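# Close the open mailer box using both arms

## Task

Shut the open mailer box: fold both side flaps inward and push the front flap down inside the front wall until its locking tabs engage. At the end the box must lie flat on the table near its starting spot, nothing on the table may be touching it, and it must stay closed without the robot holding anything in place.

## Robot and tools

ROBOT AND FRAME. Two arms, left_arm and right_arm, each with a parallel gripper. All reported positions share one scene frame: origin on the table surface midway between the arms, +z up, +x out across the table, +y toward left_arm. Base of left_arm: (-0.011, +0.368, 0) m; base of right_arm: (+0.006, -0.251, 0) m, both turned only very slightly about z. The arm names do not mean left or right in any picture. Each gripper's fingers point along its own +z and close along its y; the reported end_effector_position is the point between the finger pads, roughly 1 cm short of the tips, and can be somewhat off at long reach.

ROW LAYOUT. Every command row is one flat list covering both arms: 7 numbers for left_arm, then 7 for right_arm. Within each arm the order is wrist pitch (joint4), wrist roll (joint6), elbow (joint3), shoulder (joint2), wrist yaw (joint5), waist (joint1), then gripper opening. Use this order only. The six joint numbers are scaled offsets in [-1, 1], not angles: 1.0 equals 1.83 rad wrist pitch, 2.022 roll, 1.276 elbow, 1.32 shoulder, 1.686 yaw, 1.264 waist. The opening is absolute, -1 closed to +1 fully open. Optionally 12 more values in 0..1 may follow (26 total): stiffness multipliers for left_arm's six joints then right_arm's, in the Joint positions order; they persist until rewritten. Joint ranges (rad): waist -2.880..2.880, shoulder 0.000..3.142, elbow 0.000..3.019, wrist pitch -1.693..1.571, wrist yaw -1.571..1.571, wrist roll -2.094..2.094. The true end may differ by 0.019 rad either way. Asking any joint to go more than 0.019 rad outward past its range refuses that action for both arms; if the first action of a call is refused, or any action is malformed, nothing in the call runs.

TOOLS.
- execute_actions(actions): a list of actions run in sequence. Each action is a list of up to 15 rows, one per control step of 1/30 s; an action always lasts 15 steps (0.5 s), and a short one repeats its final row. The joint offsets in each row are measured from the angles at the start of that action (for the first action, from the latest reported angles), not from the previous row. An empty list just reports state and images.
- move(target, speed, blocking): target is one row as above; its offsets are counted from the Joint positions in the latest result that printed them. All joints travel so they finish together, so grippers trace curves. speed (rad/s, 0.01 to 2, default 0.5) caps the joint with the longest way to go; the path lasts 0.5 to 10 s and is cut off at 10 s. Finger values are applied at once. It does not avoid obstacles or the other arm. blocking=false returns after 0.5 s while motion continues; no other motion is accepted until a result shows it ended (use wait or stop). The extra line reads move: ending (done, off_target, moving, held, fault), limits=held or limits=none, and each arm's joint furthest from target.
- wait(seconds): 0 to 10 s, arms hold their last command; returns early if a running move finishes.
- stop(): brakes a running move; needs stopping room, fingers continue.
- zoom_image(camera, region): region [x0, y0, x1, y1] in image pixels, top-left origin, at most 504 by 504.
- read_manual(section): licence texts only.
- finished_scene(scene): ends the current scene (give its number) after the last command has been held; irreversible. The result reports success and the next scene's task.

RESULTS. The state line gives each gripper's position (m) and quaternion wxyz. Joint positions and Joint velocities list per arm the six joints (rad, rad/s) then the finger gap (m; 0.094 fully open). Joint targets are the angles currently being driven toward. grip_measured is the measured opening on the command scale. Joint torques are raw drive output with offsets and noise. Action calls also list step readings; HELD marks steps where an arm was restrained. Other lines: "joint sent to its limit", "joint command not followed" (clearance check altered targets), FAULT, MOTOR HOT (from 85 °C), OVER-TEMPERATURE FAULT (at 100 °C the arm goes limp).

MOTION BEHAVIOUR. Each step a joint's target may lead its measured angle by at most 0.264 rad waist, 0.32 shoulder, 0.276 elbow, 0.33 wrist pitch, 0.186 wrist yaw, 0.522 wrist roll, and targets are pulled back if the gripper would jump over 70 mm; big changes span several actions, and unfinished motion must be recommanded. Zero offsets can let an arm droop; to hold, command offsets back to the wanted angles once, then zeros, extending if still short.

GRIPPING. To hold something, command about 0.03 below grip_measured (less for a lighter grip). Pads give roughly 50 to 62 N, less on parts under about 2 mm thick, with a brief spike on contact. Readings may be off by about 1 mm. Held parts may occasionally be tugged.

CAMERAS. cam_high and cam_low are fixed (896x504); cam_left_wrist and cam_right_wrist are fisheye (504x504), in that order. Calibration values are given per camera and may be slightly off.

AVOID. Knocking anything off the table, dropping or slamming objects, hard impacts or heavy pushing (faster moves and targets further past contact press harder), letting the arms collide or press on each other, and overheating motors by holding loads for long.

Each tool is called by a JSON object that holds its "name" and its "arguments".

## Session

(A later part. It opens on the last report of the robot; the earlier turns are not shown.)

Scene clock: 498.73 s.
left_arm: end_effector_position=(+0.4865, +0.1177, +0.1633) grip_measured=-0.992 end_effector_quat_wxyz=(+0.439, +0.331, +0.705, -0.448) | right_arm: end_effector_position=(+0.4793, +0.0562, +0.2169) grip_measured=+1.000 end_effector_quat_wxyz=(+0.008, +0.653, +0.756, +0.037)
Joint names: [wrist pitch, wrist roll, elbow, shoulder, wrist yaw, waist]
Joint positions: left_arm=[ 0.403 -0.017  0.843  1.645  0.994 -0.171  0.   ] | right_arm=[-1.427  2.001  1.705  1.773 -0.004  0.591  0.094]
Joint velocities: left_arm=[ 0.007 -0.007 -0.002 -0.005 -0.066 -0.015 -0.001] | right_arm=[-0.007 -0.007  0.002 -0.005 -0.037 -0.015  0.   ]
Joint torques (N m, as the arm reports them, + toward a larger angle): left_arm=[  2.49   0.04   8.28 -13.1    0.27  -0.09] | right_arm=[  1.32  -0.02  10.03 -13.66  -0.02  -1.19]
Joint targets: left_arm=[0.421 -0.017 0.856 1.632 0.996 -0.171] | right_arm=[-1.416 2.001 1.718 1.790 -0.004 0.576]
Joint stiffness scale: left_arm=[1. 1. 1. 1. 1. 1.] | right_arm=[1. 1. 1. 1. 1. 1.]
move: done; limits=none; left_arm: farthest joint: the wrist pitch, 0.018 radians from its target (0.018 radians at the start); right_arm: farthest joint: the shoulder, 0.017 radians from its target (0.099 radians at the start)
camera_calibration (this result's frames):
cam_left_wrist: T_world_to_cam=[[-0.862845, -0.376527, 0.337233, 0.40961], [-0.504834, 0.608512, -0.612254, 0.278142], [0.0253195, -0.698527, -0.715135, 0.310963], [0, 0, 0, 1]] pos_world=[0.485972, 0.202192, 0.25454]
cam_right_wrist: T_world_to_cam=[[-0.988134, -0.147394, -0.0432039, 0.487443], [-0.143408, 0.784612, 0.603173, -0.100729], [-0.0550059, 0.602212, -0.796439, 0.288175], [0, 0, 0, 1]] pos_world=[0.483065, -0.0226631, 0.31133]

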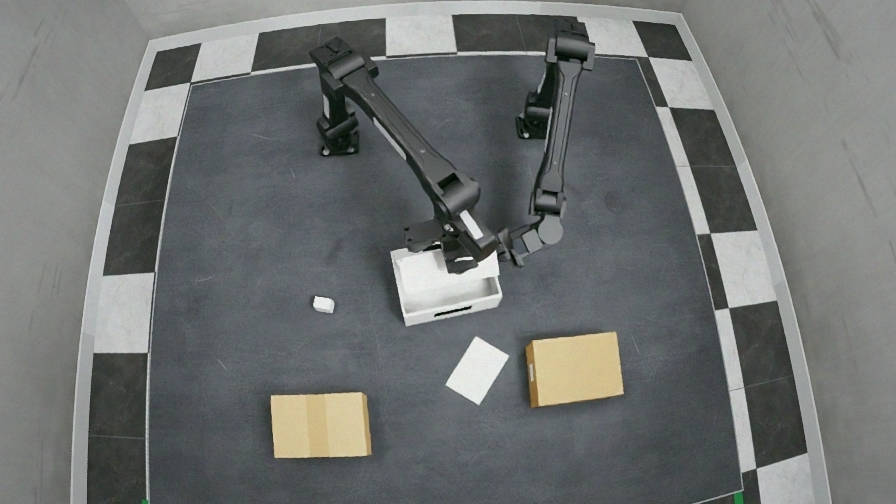

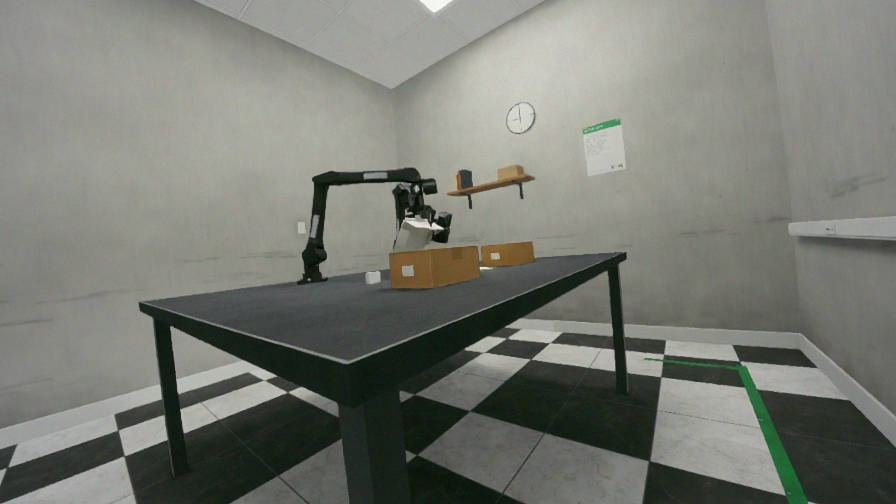

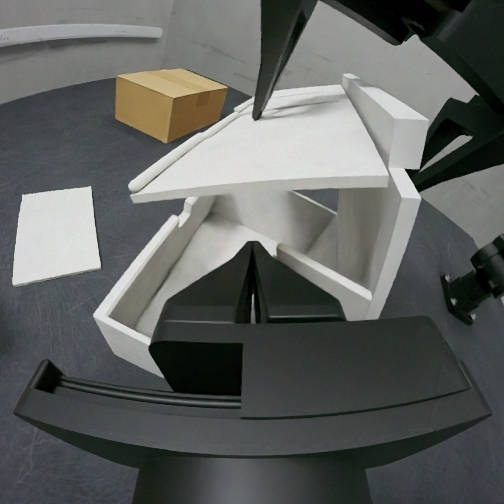

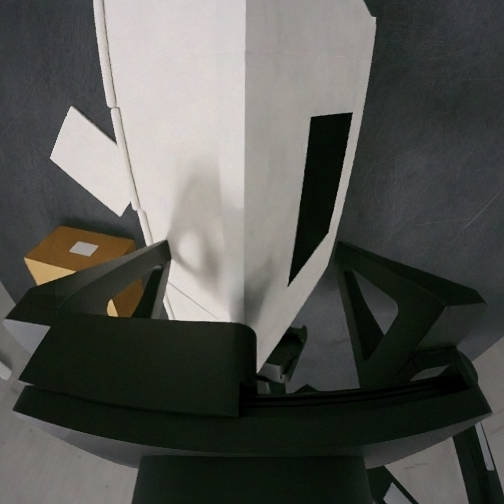

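{"name": "move", "arguments": {"target": [0.01,0,0.01,0,0,0,-1, 0.035,0,-0.04,0.022,0,0,0.7], "speed": 0.05}}

{"name": "move", "arguments": {"target": [0.01,0,0.01,0,0,0.14,-1, 0.005,0,0,0,0,0,0.3], "speed": 0.15}}

Scene clock: 510.77 s.
left_arm: end_effector_position=(+0.4858, +0.1178, +0.1623) grip_measured=-0.992 end_effector_quat_wxyz=(+0.438, +0.330, +0.705, -0.449) | right_arm: end_effector_position=(+0.4792, +0.0561, +0.1910) grip_measured=+0.702 end_effector_quat_wxyz=(+0.007, +0.653, +0.756, +0.033)
Joint names: [wrist pitch, wrist roll, elbow, shoulder, wrist yaw, waist]
Joint positions: left_arm=[ 0.403 -0.017  0.841  1.645  0.994 -0.171  0.   ] | right_arm=[-1.373  2.001  1.655  1.785 -0.004  0.591  0.08 ]
Joint velocities: left_arm=[-0.002 -0.066 -0.012 -0.005  0.022 -0.015  0.   ] | right_arm=[ 0.002 -0.051  0.002  0.005 -0.022  0.005  0.001]
Joint torques (N m, as the arm reports them, + toward a larger angle): left_arm=[  2.48   0.05   8.44 -12.1    0.21  -0.14] | right_arm=[  1.28  -0.02   8.68 -13.83  -0.01  -0.09]
Joint targets: left_arm=[0.421 -0.017 0.856 1.645 0.994 -0.171] | right_arm=[-1.363 2.001 1.654 1.802 -0.004 0.591]
Joint stiffness scale: left_arm=[1. 1. 1. 1. 1. 1.] | right_arm=[1. 1. 1. 1. 1. 1.]
move: done; limits=none; left_arm: farthest joint: the wrist pitch, 0.018 radians from its target (0.018 radians at the start); right_arm: farthest joint: the shoulder, 0.017 radians from its target (0.029 radians at the start)
camera_calibration (this result's frames):
cam_left_wrist: T_world_to_cam=[[-0.862087, -0.376683, 0.338992, 0.4087], [-0.506205, 0.608796, -0.610839, 0.277476], [0.0237161, -0.698196, -0.715514, 0.311206], [0, 0, 0, 1]] pos_world=[0.485414, 0.202307, 0.25362]
cam_right_wrist: T_world_to_cam=[[-0.988434, -0.147589, -0.0348797, 0.484764], [-0.138788, 0.787612, 0.600337, -0.0869028], [-0.0611313, 0.598234, -0.798986, 0.271227], [0, 0, 0, 1]] pos_world=[0.483677, -0.0222659, 0.285786]

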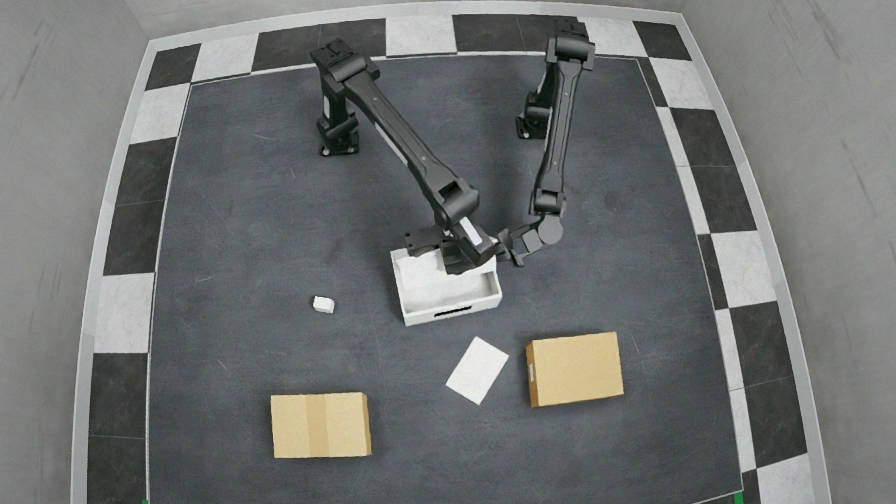

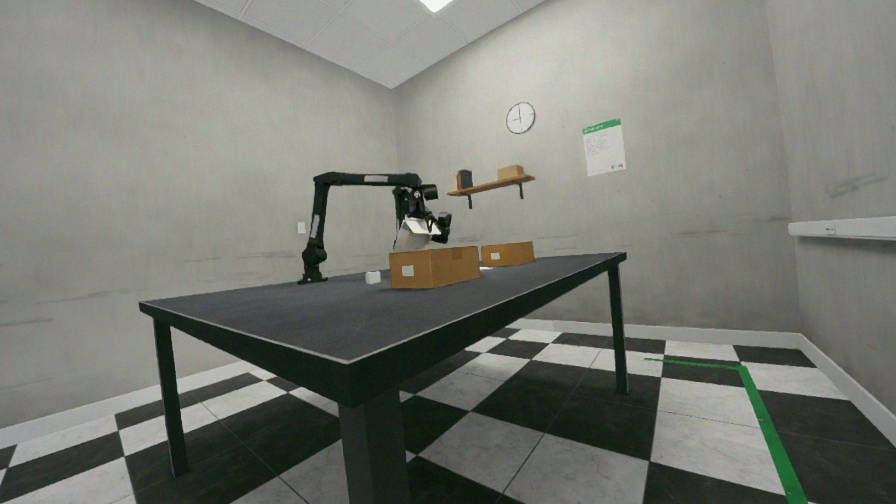

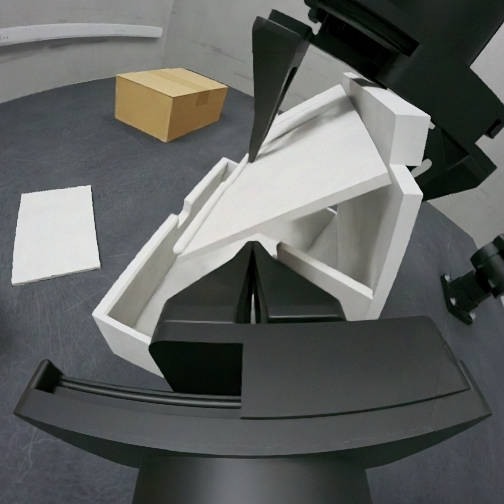

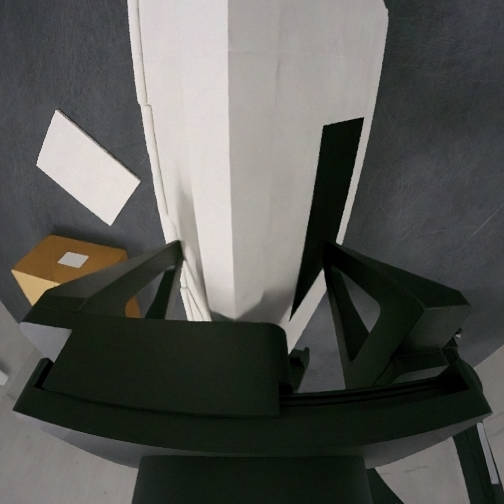

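Scene clock: 512.33 s.
left_arm: end_effector_position=(+0.5211, +0.2086, +0.1609) grip_measured=-0.992 end_effector_quat_wxyz=(+0.476, +0.266, +0.732, -0.408) | right_arm: end_effector_position=(+0.4775, +0.0556, +0.1896) grip_measured=+0.302 end_effector_quat_wxyz=(+0.005, +0.653, +0.756, +0.030)
Joint names: [wrist pitch, wrist roll, elbow, shoulder, wrist yaw, waist]
Joint positions: left_arm=[ 0.404 -0.017  0.838  1.645  0.992  0.004  0.   ] | right_arm=[-1.376  2.001  1.652  1.785 -0.007  0.591  0.061]
Joint velocities: left_arm=[-0.007 -0.007  0.002 -0.005 -0.022 -0.005  0.001] | right_arm=[-0.002  0.007  0.002  0.005 -0.022 -0.005 -0.   ]
Joint torques (N m, as the arm reports them, + toward a larger angle): left_arm=[  2.4    0.05   8.53 -12.12   0.3    0.57] | right_arm=[  1.38   0.01   9.01 -15.03   0.12  -0.48]
Joint targets: left_arm=[0.421 -0.017 0.854 1.645 0.994 0.006] | right_arm=[-1.364 2.001 1.655 1.785 -0.005 0.591]
Joint stiffness scale: left_arm=[1. 1. 1. 1. 1. 1.] | right_arm=[1. 1. 1. 1. 1. 1.]
move: done; limits=none; left_arm: farthest joint: the wrist pitch, 0.017 radians from its target (0.018 radians at the start); right_arm: farthest joint: the wrist pitch, 0.012 radians from its target (0.009 radians at the start)
camera_calibration (this result's frames):
cam_left_wrist: T_world_to_cam=[[-0.781218, -0.523375, 0.34026, 0.462054], [-0.60717, 0.510383, -0.608977, 0.312034], [0.145061, -0.68234, -0.716498, 0.306407], [0, 0, 0, 1]] pos_world=[0.505975, 0.291644, 0.252343]
cam_right_wrist: T_world_to_cam=[[-0.988616, -0.147792, -0.0282239, 0.481842], [-0.134978, 0.788243, 0.600379, -0.0877451], [-0.0664838, 0.597353, -0.799218, 0.272977], [0, 0, 0, 1]] pos_world=[0.482662, -0.0226868, 0.284448]

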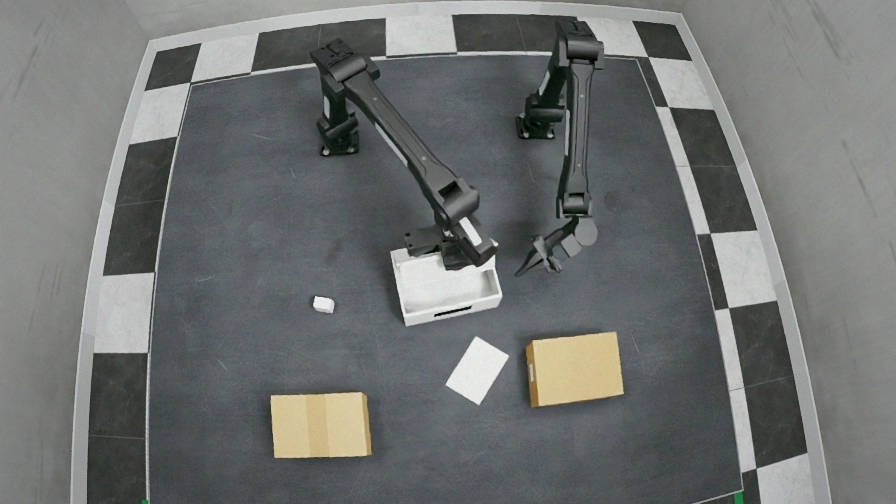

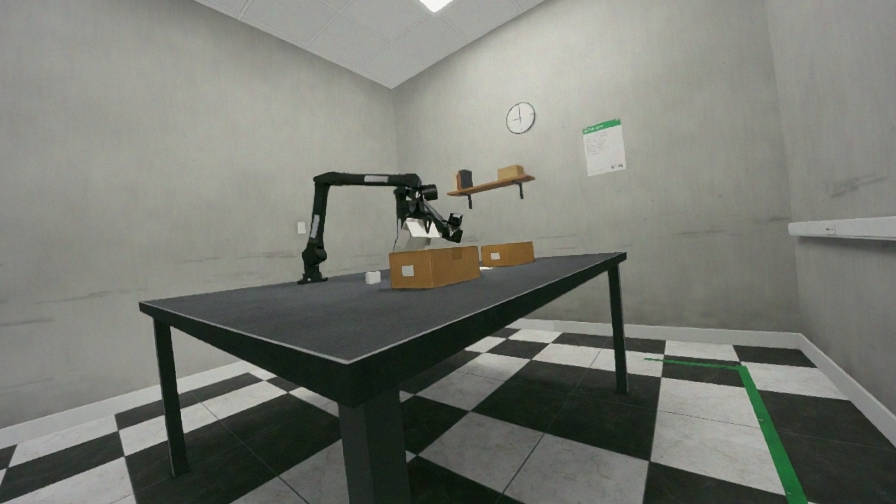

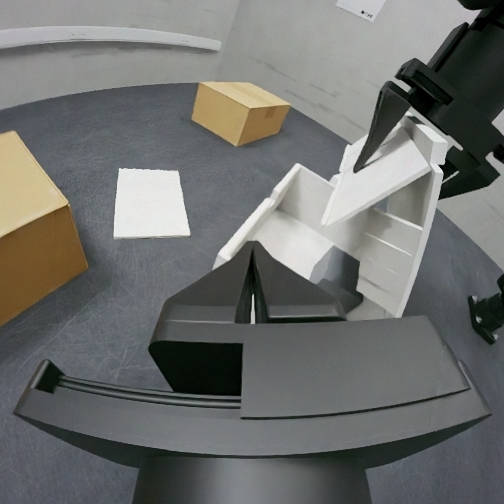

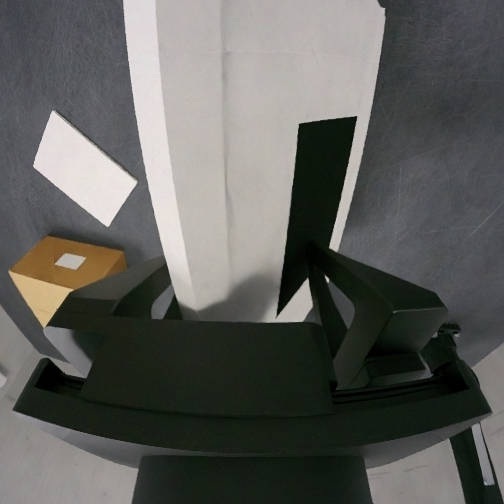

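{"name": "move", "arguments": {"target": [0.01,0,0.01,0,0,0,-1, 0.052,0,0,0.065,0,-0.02,0.55], "speed": 0.04}}

Scene clock: 524.27 s.
left_arm: end_effector_position=(+0.5211, +0.2086, +0.1609) grip_measured=-0.992 end_effector_quat_wxyz=(+0.476, +0.266, +0.732, -0.408) | right_arm: end_effector_position=(+0.4943, +0.0620, +0.1664) grip_measured=+0.550 end_effector_quat_wxyz=(+0.007, +0.656, +0.754, +0.039)
Joint names: [wrist pitch, wrist roll, elbow, shoulder, wrist yaw, waist]
Joint positions: left_arm=[ 0.404 -0.017  0.838  1.645  0.992  0.004  0.   ] | right_arm=[-1.313  2.001  1.652  1.83  -0.009  0.584  0.073]
Joint velocities: left_arm=[-0.007  0.007 -0.002 -0.005  0.007  0.005 -0.001] | right_arm=[-0.022 -0.095 -0.012 -0.015  0.037 -0.005  0.   ]
Joint torques (N m, as the arm reports them, + toward a larger angle): left_arm=[  2.51   0.04   8.26 -12.05   0.22  -0.08] | right_arm=[  2.28   0.01   8.81 -12.38   0.06  -1.56]
Joint targets: left_arm=[0.422 -0.017 0.850 1.645 0.992 0.004] | right_arm=[-1.281 2.001 1.652 1.871 -0.007 0.566]
Joint stiffness scale: left_arm=[1. 1. 1. 1. 1. 1.] | right_arm=[1. 1. 1. 1. 1. 1.]
move: off_target (right_arm); limits=none; left_arm: farthest joint: the wrist pitch, 0.018 radians from its target (0.018 radians at the start); right_arm: farthest joint: the shoulder, 0.041 radians from its target (0.085 radians at the start)
camera_calibration (this result's frames):
cam_left_wrist: T_world_to_cam=[[-0.781218, -0.523375, 0.34026, 0.462054], [-0.60717, 0.510383, -0.608977, 0.312034], [0.145061, -0.68234, -0.716498, 0.306407], [0, 0, 0, 1]] pos_world=[0.505975, 0.291644, 0.252343]
cam_right_wrist: T_world_to_cam=[[-0.989049, -0.140693, -0.044591, 0.501173], [-0.13866, 0.782281, 0.607298, -0.0755678], [-0.0505597, 0.60683, -0.793222, 0.242226], [0, 0, 0, 1]] pos_world=[0.497454, -0.0173635, 0.260379]

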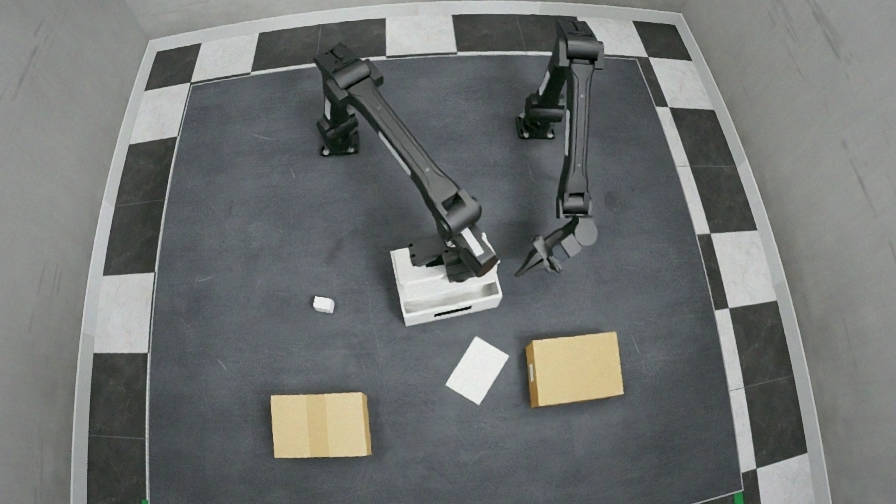

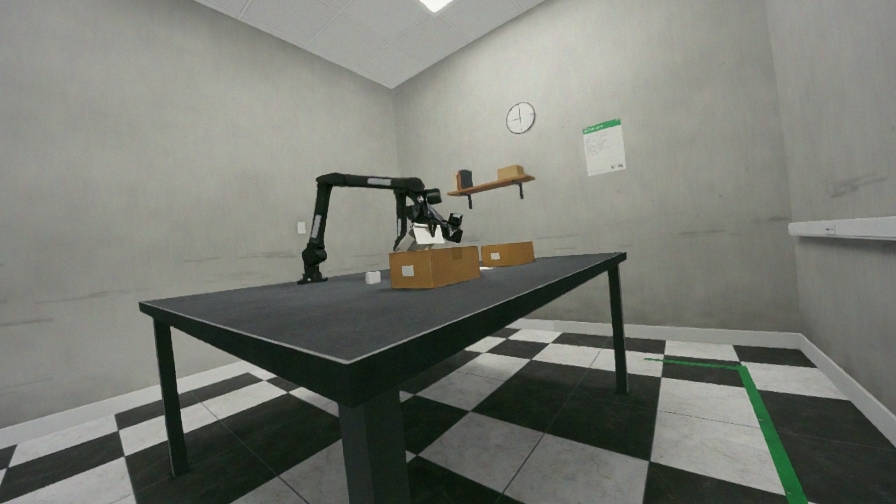

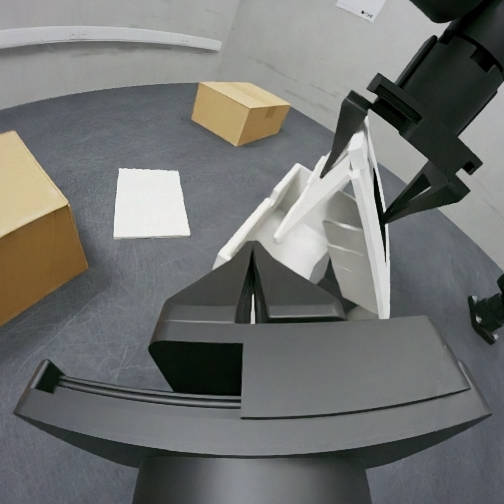

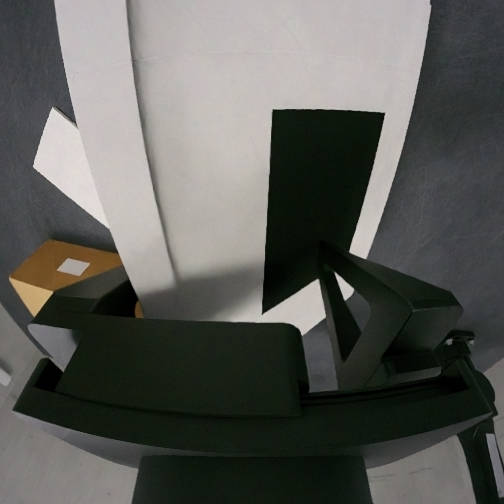

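{"name": "move", "arguments": {"target": [0.01,0,0.01,0,0,0,-1, -0.005,0,0.105,0.075,0,-0.03,0.7], "speed": 0.05}}

{"name": "zoom_image", "arguments": {"camera": "cam_left_wrist", "region": [200, 60, 504, 330]}}

Scene clock: 536.33 s.
left_arm: end_effector_position=(+0.5211, +0.2086, +0.1609) grip_measured=-0.992 end_effector_quat_wxyz=(+0.476, +0.266, +0.732, -0.408) | right_arm: end_effector_position=(+0.5195, +0.0684, +0.1610) grip_measured=+0.700 end_effector_quat_wxyz=(+0.006, +0.661, +0.749, +0.039)
Joint names: [wrist pitch, wrist roll, elbow, shoulder, wrist yaw, waist]
Joint positions: left_arm=[ 0.404 -0.017  0.838  1.645  0.992  0.004  0.   ] | right_arm=[-1.333  2.001  1.74   1.9   -0.012  0.57   0.08 ]
Joint velocities: left_arm=[ 0.002 -0.022 -0.012 -0.005 -0.066 -0.015 -0.   ] | right_arm=[ 0.012  0.037 -0.022 -0.005  0.051 -0.024 -0.   ]
Joint torques (N m, as the arm reports them, + toward a larger angle): left_arm=[  2.49   0.05   8.25 -12.08   0.21  -0.16] | right_arm=[  1.35   0.    12.52 -14.35   0.14  -1.95]
Joint targets: left_arm=[0.422 -0.017 0.850 1.645 0.992 0.004] | right_arm=[-1.322 2.001 1.786 1.929 -0.009 0.547]
Joint stiffness scale: left_arm=[1. 1. 1. 1. 1. 1.] | right_arm=[1. 1. 1. 1. 1. 1.]
move: off_target (right_arm); limits=none; left_arm: farthest joint: the wrist pitch, 0.018 radians from its target (0.018 radians at the start); right_arm: farthest joint: the elbow, 0.046 radians from its target (0.134 radians at the start)
camera_calibration (this result's frames):
cam_left_wrist: T_world_to_cam=[[-0.781218, -0.523375, 0.34026, 0.462054], [-0.60717, 0.510383, -0.608977, 0.312034], [0.145061, -0.68234, -0.716498, 0.306407], [0, 0, 0, 1]] pos_world=[0.505975, 0.291644, 0.252343]
cam_right_wrist: T_world_to_cam=[[-0.991093, -0.12651, -0.0415964, 0.526428], [-0.125533, 0.783216, 0.608945, -0.0809192], [-0.044459, 0.608743, -0.792121, 0.231868], [0, 0, 0, 1]] pos_world=[0.52189, -0.0111719, 0.25484]

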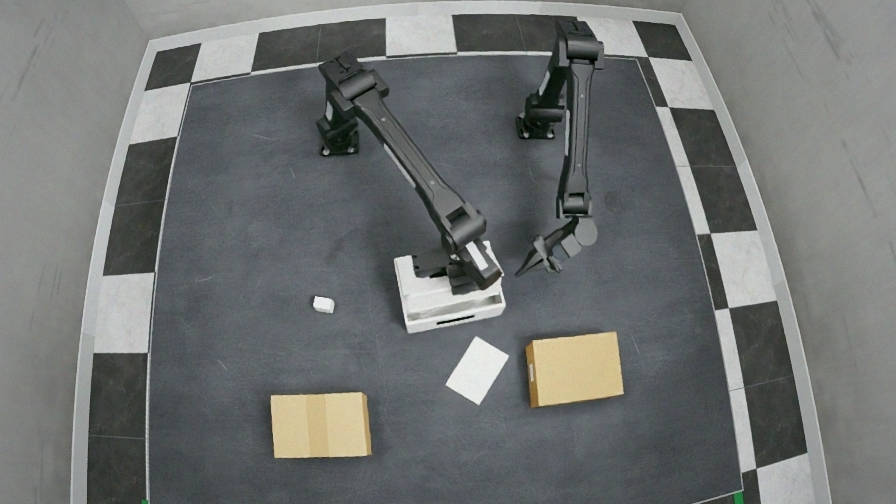

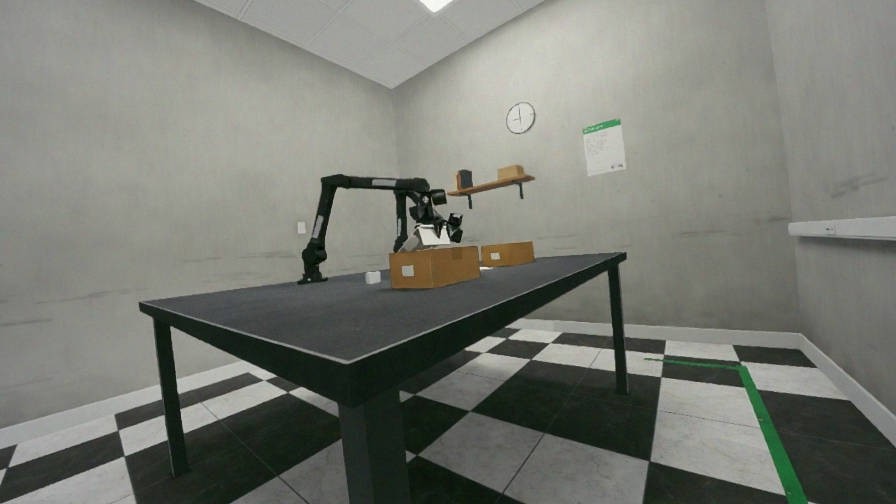

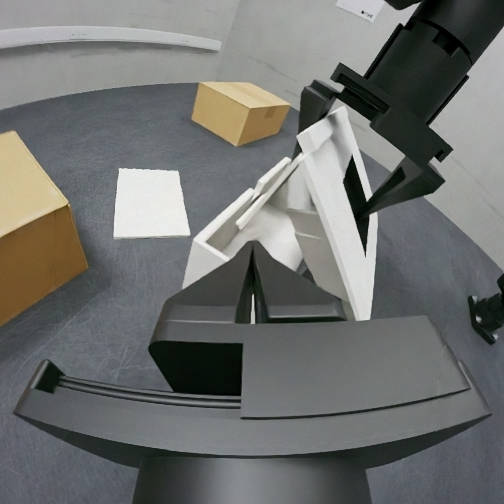

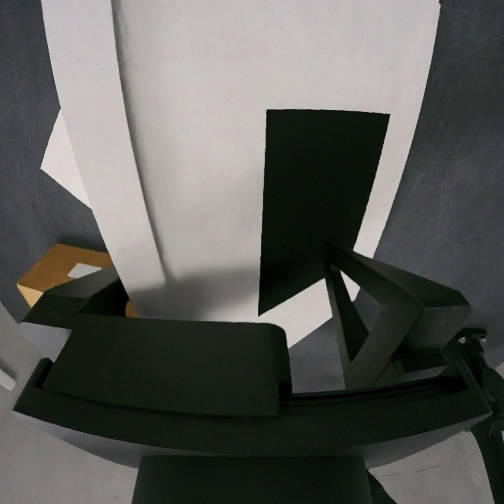

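Region (200, 60, 504, 330) of cam_left_wrist's 504x504 image, scaled by 1.658, with more detail than that image has.

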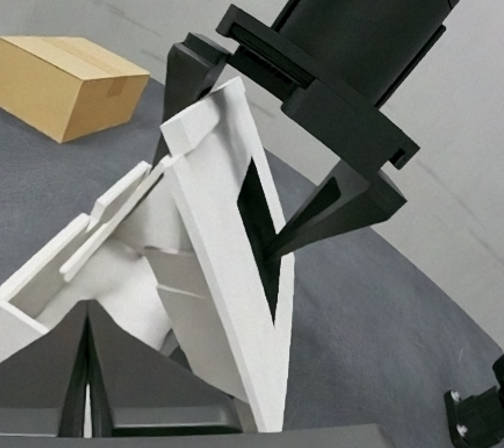

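{"name": "move", "arguments": {"target": [0.01,0,0.01,0,0,0,-1, -0.1,0,0.13,-0.1,0,0,1], "speed": 0.12}}

{"name": "zoom_image", "arguments": {"camera": "cam_low", "region": [360, 170, 500, 270]}}

Scene clock: 547.07 s.
left_arm: end_effector_position=(+0.5211, +0.2086, +0.1609) grip_measured=-0.992 end_effector_quat_wxyz=(+0.476, +0.266, +0.732, -0.408) | right_arm: end_effector_position=(+0.5014, +0.0572, +0.2802) grip_measured=+1.000 end_effector_quat_wxyz=(+0.017, +0.659, +0.748, +0.077)
Joint names: [wrist pitch, wrist roll, elbow, shoulder, wrist yaw, waist]
Joint positions: left_arm=[ 0.404 -0.017  0.838  1.645  0.992  0.004  0.   ] | right_arm=[-1.505  2.001  1.865  1.773 -0.012  0.57   0.094]
Joint velocities: left_arm=[ 0.002 -0.007 -0.012 -0.024 -0.037 -0.005  0.   ] | right_arm=[-0.002 -0.037 -0.007 -0.015 -0.037 -0.015  0.   ]
Joint torques (N m, as the arm reports them, + toward a larger angle): left_arm=[  2.47   0.05   8.25 -12.11   0.21  -0.22] | right_arm=[  0.5   -0.02  12.48 -15.49  -0.02  -0.81]
Joint targets: left_arm=[0.422 -0.017 0.850 1.645 0.992 0.004] | right_arm=[-1.516 2.001 1.906 1.768 -0.012 0.570]
Joint stiffness scale: left_arm=[1. 1. 1. 1. 1. 1.] | right_arm=[1. 1. 1. 1. 1. 1.]
move: off_target (right_arm); limits=none; left_arm: farthest joint: the wrist pitch, 0.018 radians from its target (0.018 radians at the start); right_arm: farthest joint: the elbow, 0.041 radians from its target (0.166 radians at the start)
camera_calibration (this result's frames):
cam_left_wrist: T_world_to_cam=[[-0.781218, -0.523375, 0.34026, 0.462054], [-0.60717, 0.510383, -0.608977, 0.312034], [0.145061, -0.68234, -0.716498, 0.306407], [0, 0, 0, 1]] pos_world=[0.505975, 0.291644, 0.252343]
cam_right_wrist: T_world_to_cam=[[-0.985784, -0.123222, -0.11422, 0.529512], [-0.167795, 0.757041, 0.631454, -0.130645], [0.00866018, 0.641642, -0.766955, 0.296791], [0, 0, 0, 1]] pos_world=[0.497493, -0.0262822, 0.370602]

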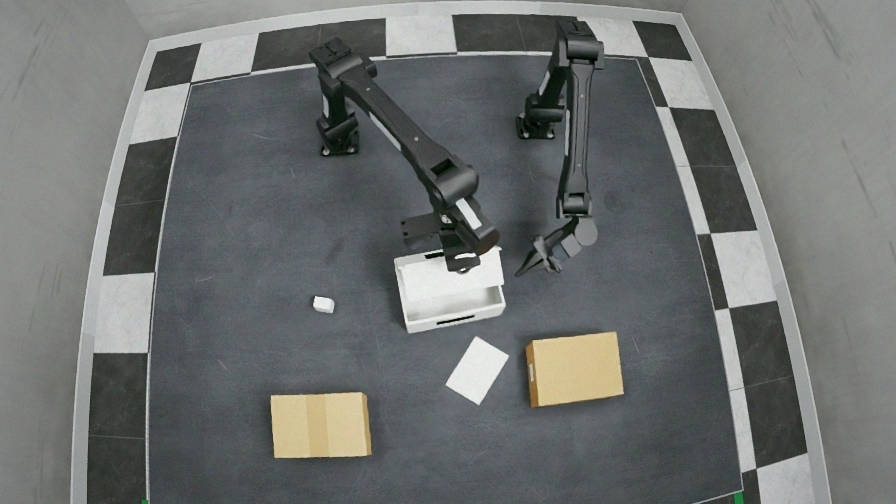

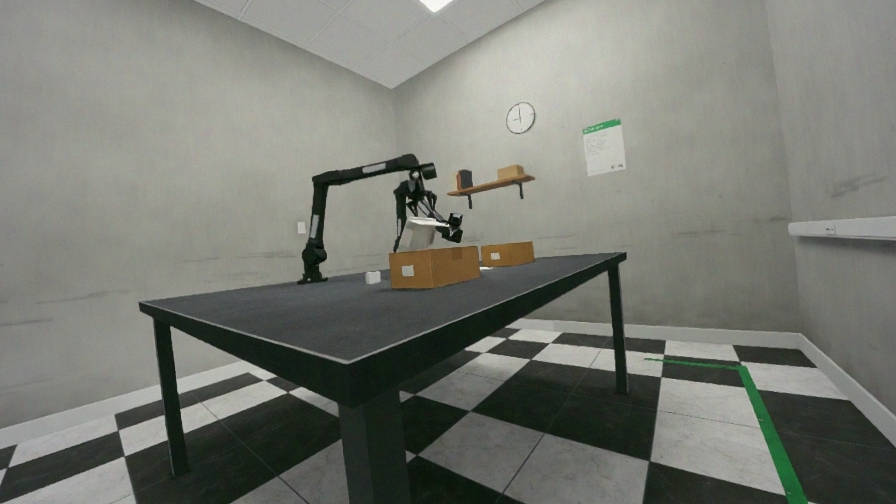

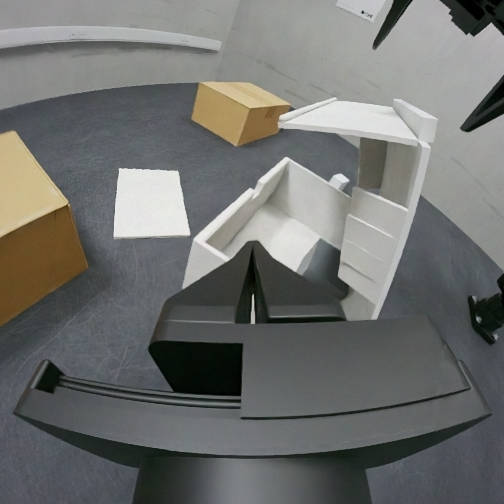

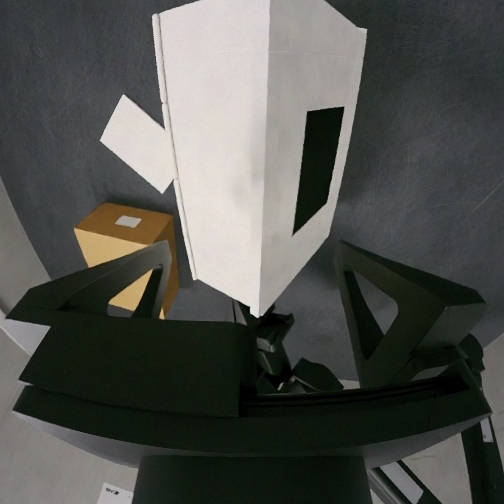

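Region (360, 170, 500, 270) of cam_low's 896x504 image, scaled by 3.600, with more detail than that image has; it fills the top 360 rows of this view, and the rest is white.

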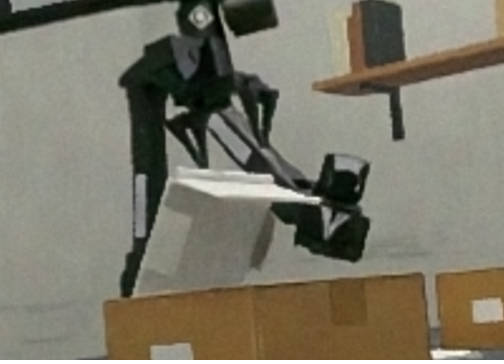

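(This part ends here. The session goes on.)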